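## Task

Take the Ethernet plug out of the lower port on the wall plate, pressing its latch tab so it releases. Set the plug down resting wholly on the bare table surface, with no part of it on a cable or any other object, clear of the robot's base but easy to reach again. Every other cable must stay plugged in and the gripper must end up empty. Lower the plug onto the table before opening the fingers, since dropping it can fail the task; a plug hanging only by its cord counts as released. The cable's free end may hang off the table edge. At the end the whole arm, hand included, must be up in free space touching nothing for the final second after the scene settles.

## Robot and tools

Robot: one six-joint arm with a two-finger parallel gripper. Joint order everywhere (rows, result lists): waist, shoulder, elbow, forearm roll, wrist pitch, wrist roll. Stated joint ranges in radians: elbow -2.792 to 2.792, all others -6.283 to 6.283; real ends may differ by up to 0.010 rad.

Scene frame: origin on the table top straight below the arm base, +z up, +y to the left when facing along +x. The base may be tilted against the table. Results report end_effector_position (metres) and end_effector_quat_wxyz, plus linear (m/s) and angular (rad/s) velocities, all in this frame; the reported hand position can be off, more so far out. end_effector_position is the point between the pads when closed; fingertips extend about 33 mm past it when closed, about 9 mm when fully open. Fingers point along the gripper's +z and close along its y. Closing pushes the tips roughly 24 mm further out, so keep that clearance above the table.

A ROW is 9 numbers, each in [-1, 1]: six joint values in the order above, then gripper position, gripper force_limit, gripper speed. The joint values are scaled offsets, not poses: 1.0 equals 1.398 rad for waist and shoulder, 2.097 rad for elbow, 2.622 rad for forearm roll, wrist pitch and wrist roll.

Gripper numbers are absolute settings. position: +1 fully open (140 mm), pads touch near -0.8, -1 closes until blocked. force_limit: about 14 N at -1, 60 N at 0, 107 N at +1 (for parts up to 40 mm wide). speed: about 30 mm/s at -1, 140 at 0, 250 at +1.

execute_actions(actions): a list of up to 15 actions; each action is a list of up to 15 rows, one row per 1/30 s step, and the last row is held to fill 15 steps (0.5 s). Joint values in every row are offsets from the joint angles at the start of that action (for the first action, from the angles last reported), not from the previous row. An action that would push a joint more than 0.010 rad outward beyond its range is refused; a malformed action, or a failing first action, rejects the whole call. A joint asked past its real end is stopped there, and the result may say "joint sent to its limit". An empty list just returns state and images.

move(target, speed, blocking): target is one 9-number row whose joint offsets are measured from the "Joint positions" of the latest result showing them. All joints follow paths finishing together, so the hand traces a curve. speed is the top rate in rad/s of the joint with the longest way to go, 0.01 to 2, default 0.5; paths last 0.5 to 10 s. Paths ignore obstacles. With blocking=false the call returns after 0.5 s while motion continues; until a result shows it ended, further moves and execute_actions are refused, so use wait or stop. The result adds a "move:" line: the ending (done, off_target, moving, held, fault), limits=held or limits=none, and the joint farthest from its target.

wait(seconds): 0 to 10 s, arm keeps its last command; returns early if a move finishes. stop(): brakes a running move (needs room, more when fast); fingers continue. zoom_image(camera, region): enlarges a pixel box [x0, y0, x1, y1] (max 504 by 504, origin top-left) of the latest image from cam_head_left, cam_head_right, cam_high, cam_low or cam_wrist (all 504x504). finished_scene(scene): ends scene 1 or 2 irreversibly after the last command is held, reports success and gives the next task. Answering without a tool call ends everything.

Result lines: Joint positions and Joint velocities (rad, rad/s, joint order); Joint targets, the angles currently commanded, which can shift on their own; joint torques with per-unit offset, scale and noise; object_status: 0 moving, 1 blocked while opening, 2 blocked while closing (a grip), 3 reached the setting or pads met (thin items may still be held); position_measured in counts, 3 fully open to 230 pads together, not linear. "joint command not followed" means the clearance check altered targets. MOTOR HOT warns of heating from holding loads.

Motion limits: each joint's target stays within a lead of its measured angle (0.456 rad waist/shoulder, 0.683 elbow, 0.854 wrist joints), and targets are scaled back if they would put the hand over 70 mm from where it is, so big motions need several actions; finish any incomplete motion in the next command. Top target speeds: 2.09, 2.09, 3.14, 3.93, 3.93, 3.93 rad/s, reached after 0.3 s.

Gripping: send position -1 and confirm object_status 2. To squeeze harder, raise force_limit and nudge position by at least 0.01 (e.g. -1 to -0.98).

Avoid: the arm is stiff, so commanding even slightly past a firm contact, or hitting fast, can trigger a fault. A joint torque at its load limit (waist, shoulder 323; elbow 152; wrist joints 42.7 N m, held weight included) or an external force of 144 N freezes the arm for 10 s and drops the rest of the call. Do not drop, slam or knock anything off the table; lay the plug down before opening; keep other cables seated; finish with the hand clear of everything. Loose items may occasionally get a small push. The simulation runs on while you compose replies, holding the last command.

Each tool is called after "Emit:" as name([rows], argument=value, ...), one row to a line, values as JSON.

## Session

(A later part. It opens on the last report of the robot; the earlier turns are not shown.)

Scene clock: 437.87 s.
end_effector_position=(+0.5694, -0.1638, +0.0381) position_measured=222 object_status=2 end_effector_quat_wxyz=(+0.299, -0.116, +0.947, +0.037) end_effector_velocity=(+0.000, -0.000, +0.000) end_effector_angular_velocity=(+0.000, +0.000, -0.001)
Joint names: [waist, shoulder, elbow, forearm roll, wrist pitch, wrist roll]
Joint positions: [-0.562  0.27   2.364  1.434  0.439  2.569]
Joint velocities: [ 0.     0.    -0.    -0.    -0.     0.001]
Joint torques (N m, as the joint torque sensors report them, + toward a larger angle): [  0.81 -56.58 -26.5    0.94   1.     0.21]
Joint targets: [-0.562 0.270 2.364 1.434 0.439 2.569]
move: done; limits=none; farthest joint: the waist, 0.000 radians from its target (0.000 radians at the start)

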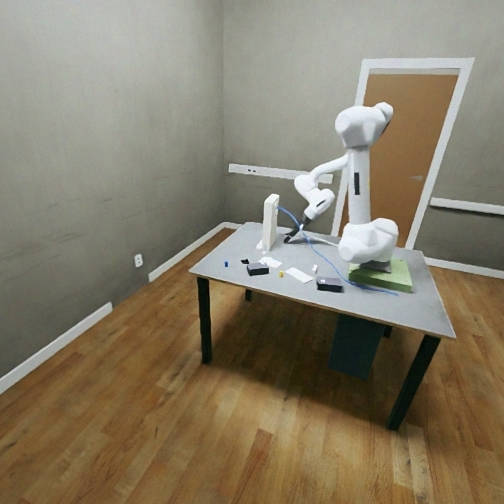

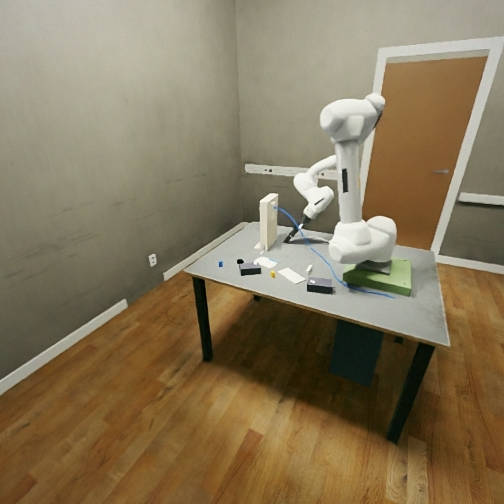

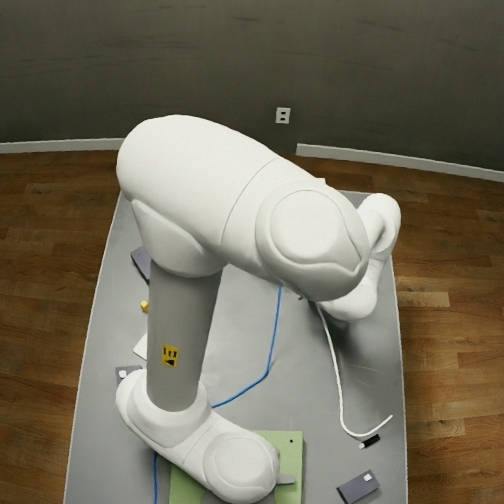

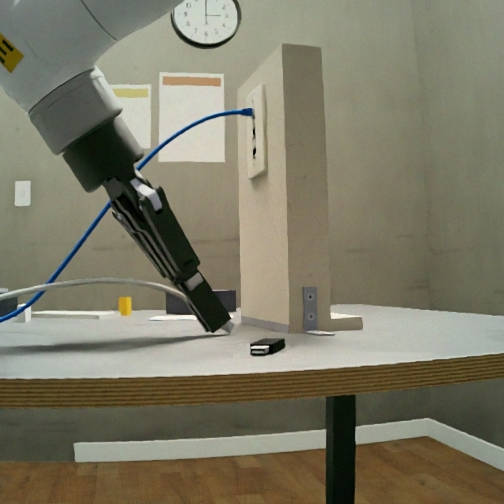

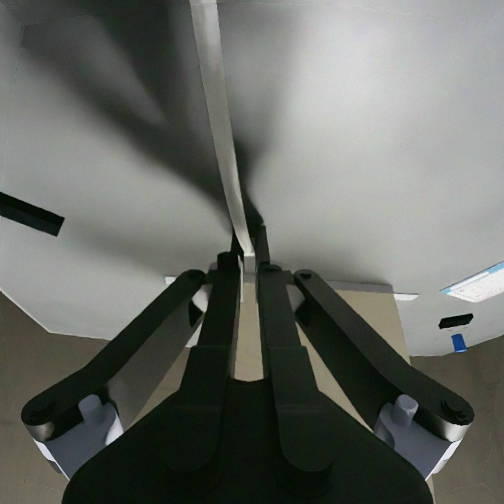

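Emit:
move(target=[0, 0.001426, 0.000222, 0.001966, -0.000147, -0.002173, -1, -0.3, -0.8], speed=0.01)

Emit:
move(target=[0, 0.000998, 0.000155, 0.001376, -0.000103, -0.001521, -1, -0.3, -0.8], speed=0.01)

Emit:
zoom_image(camera="cam_low", region=[180, 290, 260, 350])

Scene clock: 449.67 s.
end_effector_position=(+0.5694, -0.1638, +0.0371) position_measured=222 object_status=2 end_effector_quat_wxyz=(+0.299, -0.116, +0.947, +0.037) end_effector_velocity=(-0.000, +0.001, -0.001) end_effector_angular_velocity=(+0.001, +0.002, +0.000)
Joint names: [waist, shoulder, elbow, forearm roll, wrist pitch, wrist roll]
Joint positions: [-0.562  0.272  2.365  1.439  0.439  2.563]
Joint velocities: [ 0.001  0.001  0.001  0.001 -0.     0.001]
Joint torques (N m, as the joint torque sensors report them, + toward a larger angle): [ -0.69 -56.53 -26.62   0.98   1.13   0.  ]
Joint targets: [-0.562 0.272 2.365 1.439 0.439 2.563]
move: done; limits=none; farthest joint: the waist, 0.000 radians from its target (0.000 radians at the start)

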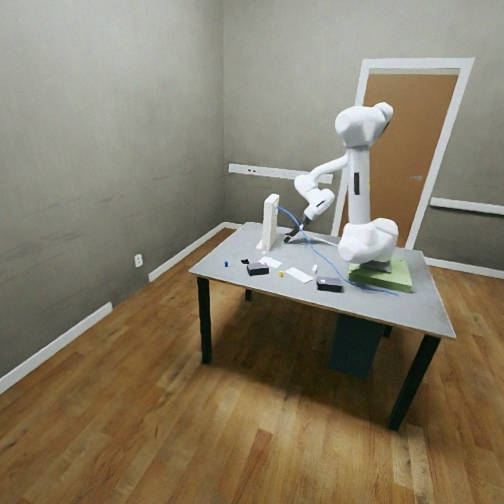

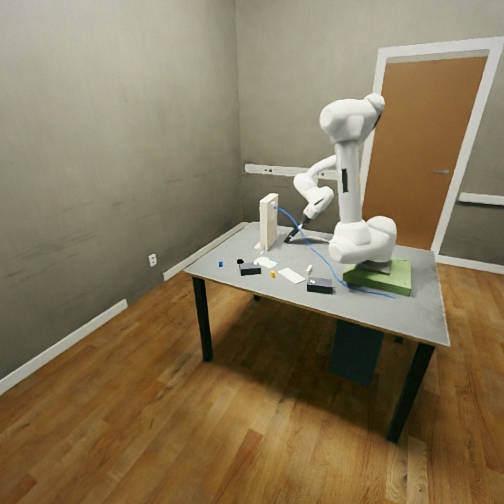

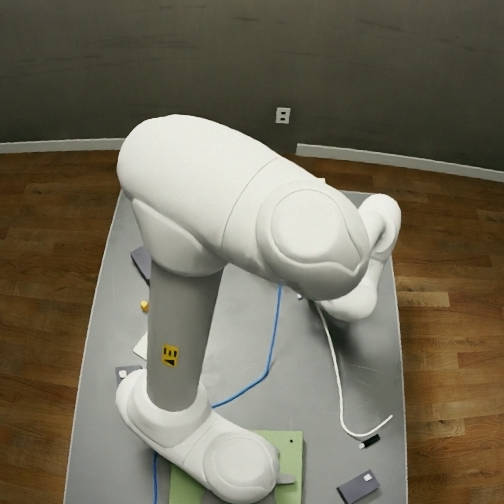

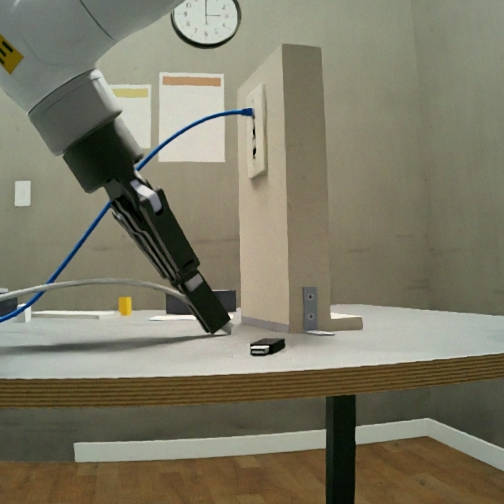

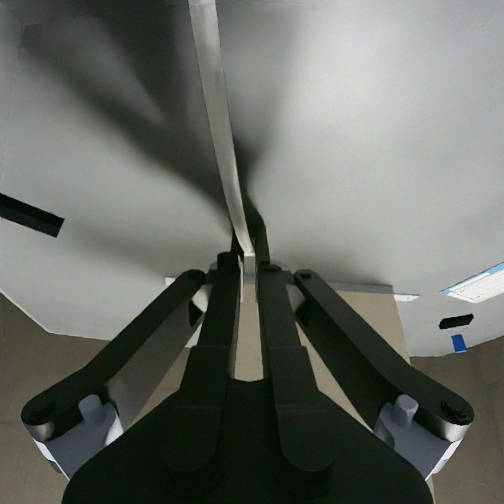

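Scene clock: 450.37 s.
end_effector_position=(+0.5694, -0.1639, +0.0364) position_measured=222 object_status=2 end_effector_quat_wxyz=(+0.299, -0.116, +0.947, +0.037) end_effector_velocity=(+0.000, +0.001, +0.000) end_effector_angular_velocity=(+0.001, -0.001, +0.002)
Joint names: [waist, shoulder, elbow, forearm roll, wrist pitch, wrist roll]
Joint positions: [-0.562  0.273  2.365  1.443  0.439  2.56 ]
Joint velocities: [ 0.001 -0.    -0.    -0.     0.002 -0.001]
Joint torques (N m, as the joint torque sensors report them, + toward a larger angle): [  2.83 -52.49 -26.24   0.82   0.61   0.12]
Joint targets: [-0.562 0.273 2.365 1.443 0.439 2.560]
move: done; limits=none; farthest joint: the waist, 0.000 radians from its target (0.000 radians at the start)

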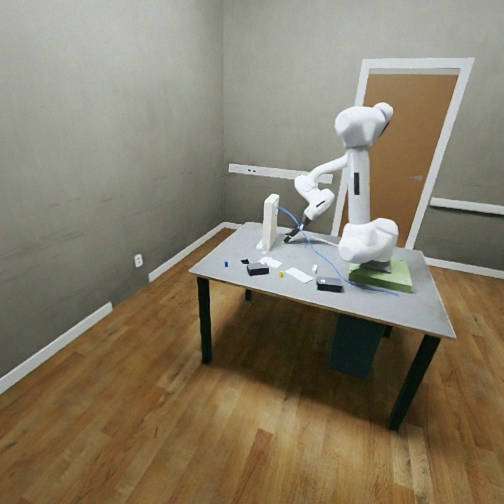

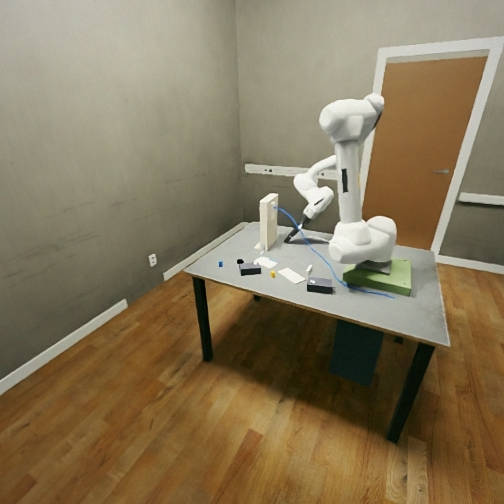

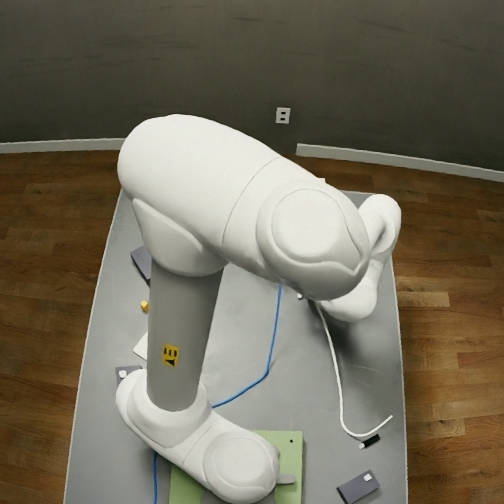

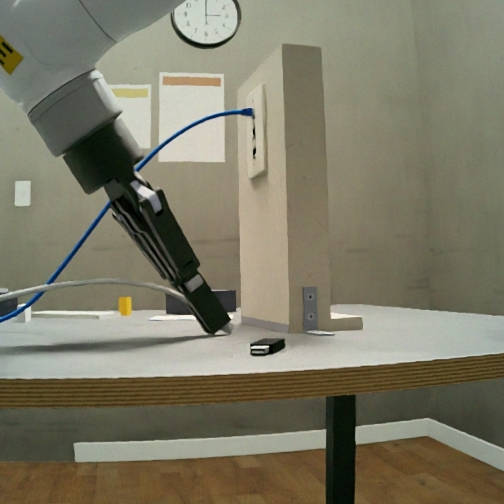

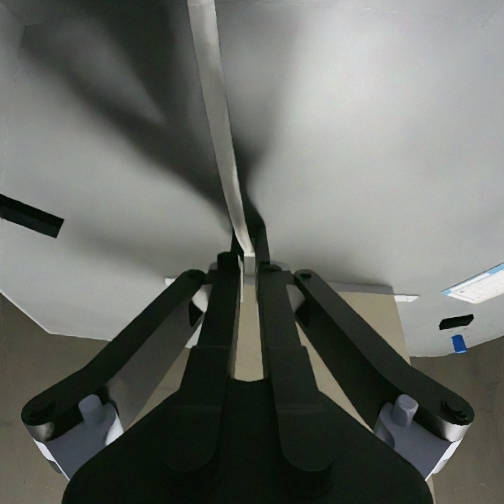

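Region (180, 290, 260, 350) of cam_low's 504x504 image, scaled by 6.300, with more detail than that image has; it fills the top 378 rows of this view, and the rest is white.

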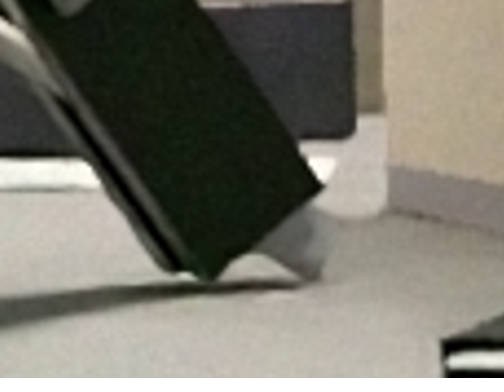

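Contact (shoulder torque rose ~4 N m). Open slowly.

Emit:
execute_actions([
  [[0,0,0,0,0,0,-0.70,-1,-1]],
  [[0,0,0,0,0,0,-0.66,-1,-1]],
  [[0,0,0,0,0,0,-0.62,-1,-1]],
  [[0,0,0,0,0,0,-0.58,-1,-1]],
  [[0,0,0,0,0,0,-0.5,-1,-1]],
])

Emit:
zoom_image(camera="cam_low", region=[150, 270, 270, 350])

Scene clock: 466.00 s.
end_effector_position=(+0.5694, -0.1639, +0.0364) position_measured=192 object_status=3 end_effector_quat_wxyz=(+0.299, -0.116, +0.947, +0.037) end_effector_velocity=(+0.000, -0.001, +0.000) end_effector_angular_velocity=(-0.002, -0.000, -0.001)
Joint names: [waist, shoulder, elbow, forearm roll, wrist pitch, wrist roll]
Joint positions: [-0.562  0.273  2.365  1.443  0.438  2.56 ]
Joint velocities: [-0.001 -0.    -0.     0.    -0.001 -0.   ]
Joint torques (N m, as the joint torque sensors report them, + toward a larger angle): [  1.13 -57.34 -26.66   1.15   0.91   0.13]
Joint targets: [-0.562 0.273 2.365 1.443 0.438 2.560]

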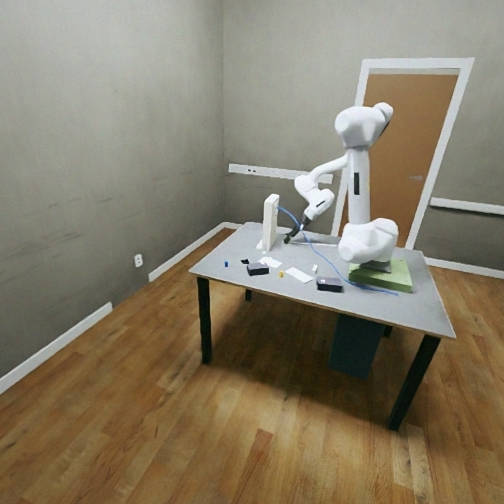

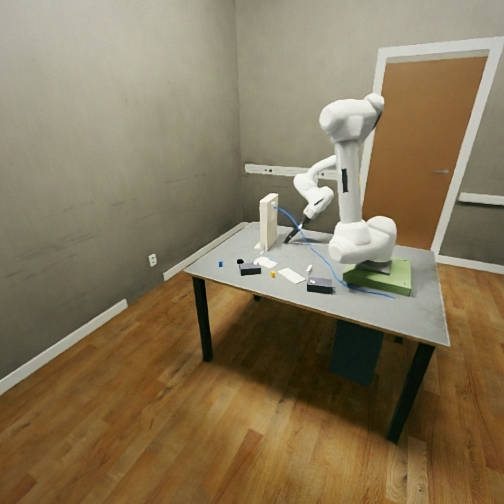

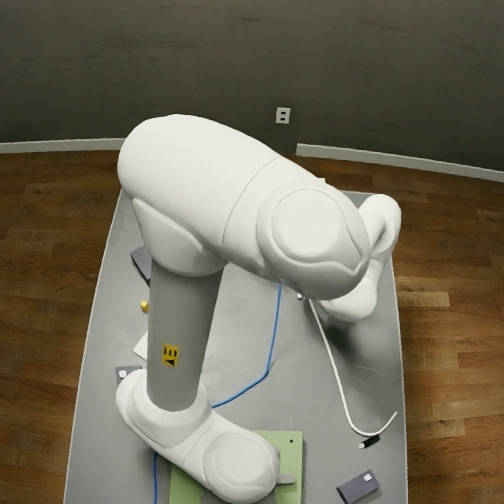

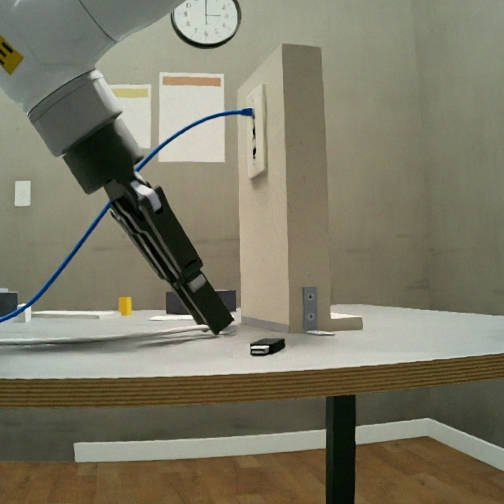

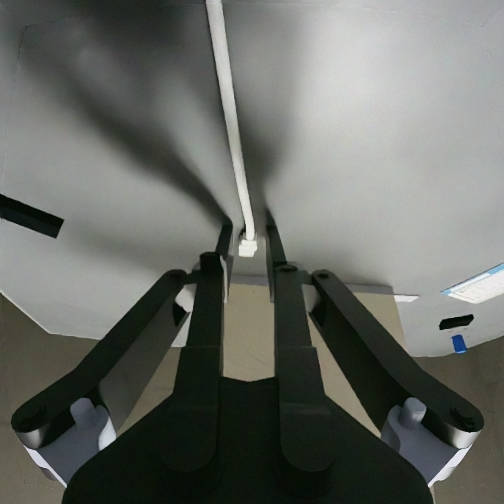

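Region (150, 270, 270, 350) of cam_low's 504x504 image, scaled by 4.200, with more detail than that image has.

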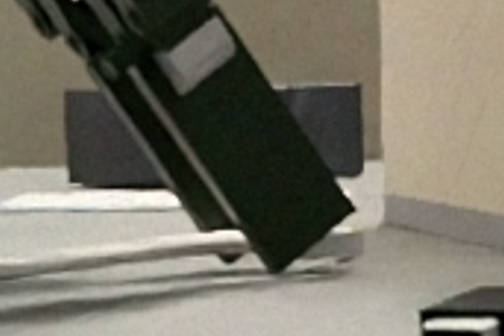

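Emit:
move(target=[0, -0.057, -0.0089, -0.0786, 0.0059, 0.087, -0.5, -1, -1], speed=0.2)

Emit:
zoom_image(camera="cam_low", region=[100, 80, 300, 360])

Scene clock: 474.90 s.
end_effector_position=(+0.5673, -0.1653, +0.0756) position_measured=192 object_status=3 end_effector_quat_wxyz=(+0.296, -0.115, +0.948, +0.035) end_effector_velocity=(+0.001, -0.000, +0.001) end_effector_angular_velocity=(-0.001, -0.001, -0.000)
Joint names: [waist, shoulder, elbow, forearm roll, wrist pitch, wrist roll]
Joint positions: [-0.562  0.194  2.347  1.237  0.454  2.788]
Joint velocities: [ 0.001 -0.    -0.001  0.    -0.001  0.   ]
Joint torques (N m, as the joint torque sensors report them, + toward a larger angle): [ -0.16 -52.22 -30.16   1.59   0.37   0.16]
Joint targets: [-0.562 0.194 2.347 1.237 0.454 2.788]
move: done; limits=none; farthest joint: the wrist roll, 0.001 radians from its target (0.229 radians at the start)

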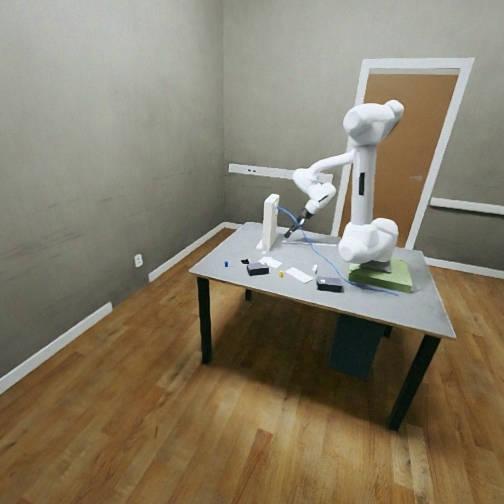

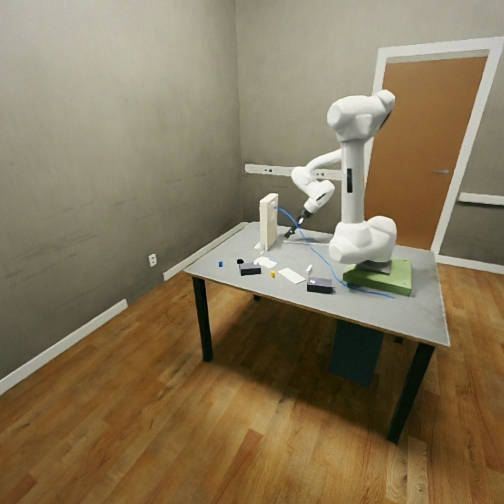

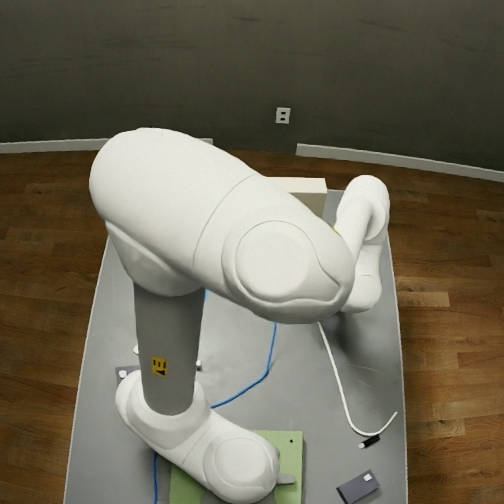

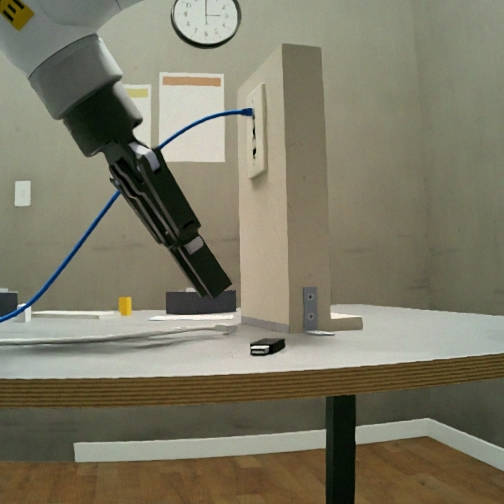

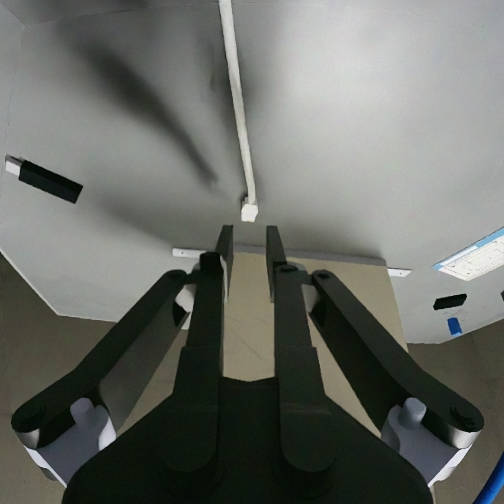

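Region (100, 80, 300, 360) of cam_low's 504x504 image, scaled by 1.800, with more detail than that image has; it fills the left 360 columns of this view, and the rest is white.

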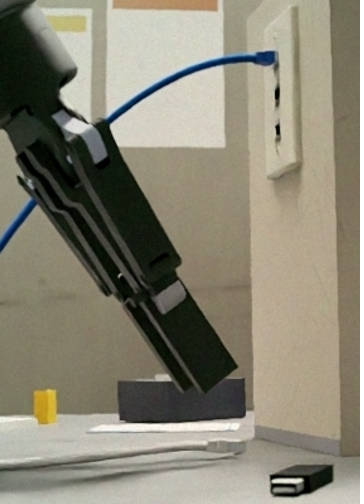

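Emit:
move(target=[-0.07, 0, 0, 0, 0, 0, -0.5, -1, -1], speed=0.3)

Scene clock: 480.17 s.
end_effector_position=(+0.5485, -0.2199, +0.0756) position_measured=192 object_status=3 end_effector_quat_wxyz=(+0.298, -0.068, +0.952, +0.020) end_effector_velocity=(-0.000, -0.001, +0.000) end_effector_angular_velocity=(-0.000, -0.000, -0.002)
Joint names: [waist, shoulder, elbow, forearm roll, wrist pitch, wrist roll]
Joint positions: [-0.66   0.194  2.347  1.237  0.454  2.788]
Joint velocities: [-0.001 -0.     0.     0.001 -0.     0.   ]
Joint torques (N m, as the joint torque sensors report them, + toward a larger angle): [ -0.03 -53.01 -29.73   1.7    0.66   0.13]
Joint targets: [-0.660 0.194 2.347 1.237 0.454 2.788]
move: done; limits=none; farthest joint: the waist, 0.000 radians from its target (0.098 radians at the start)

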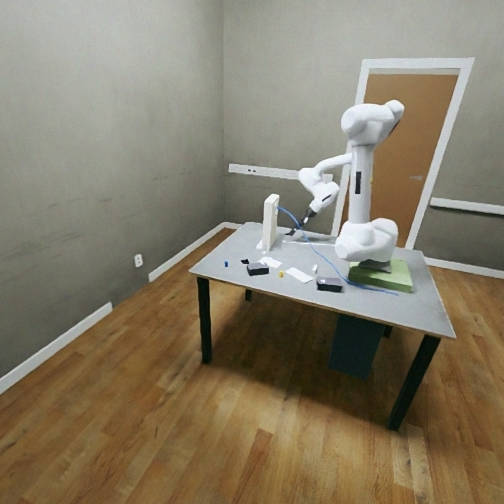

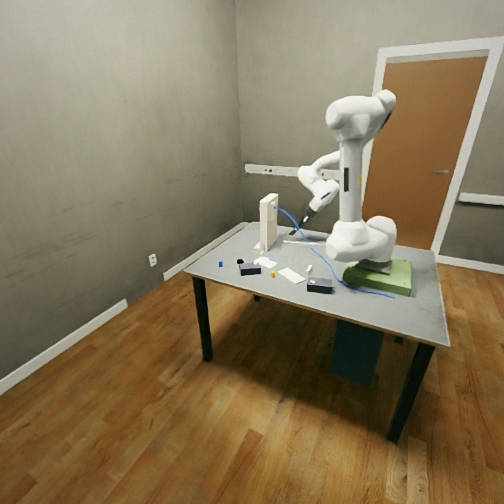

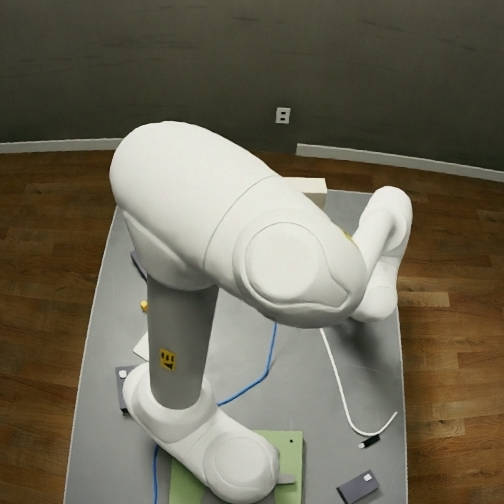

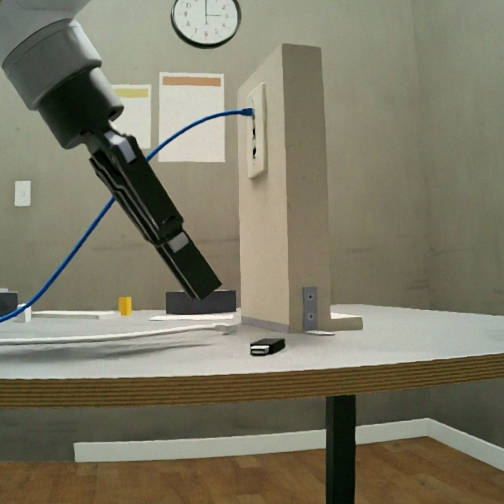

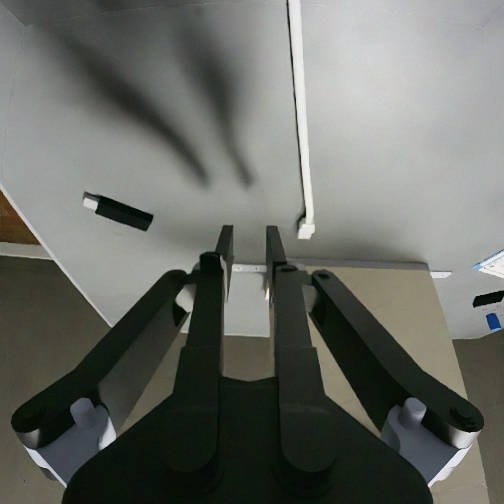

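Emit:
finished_scene(scene=2)

The scene is finished: the task was done.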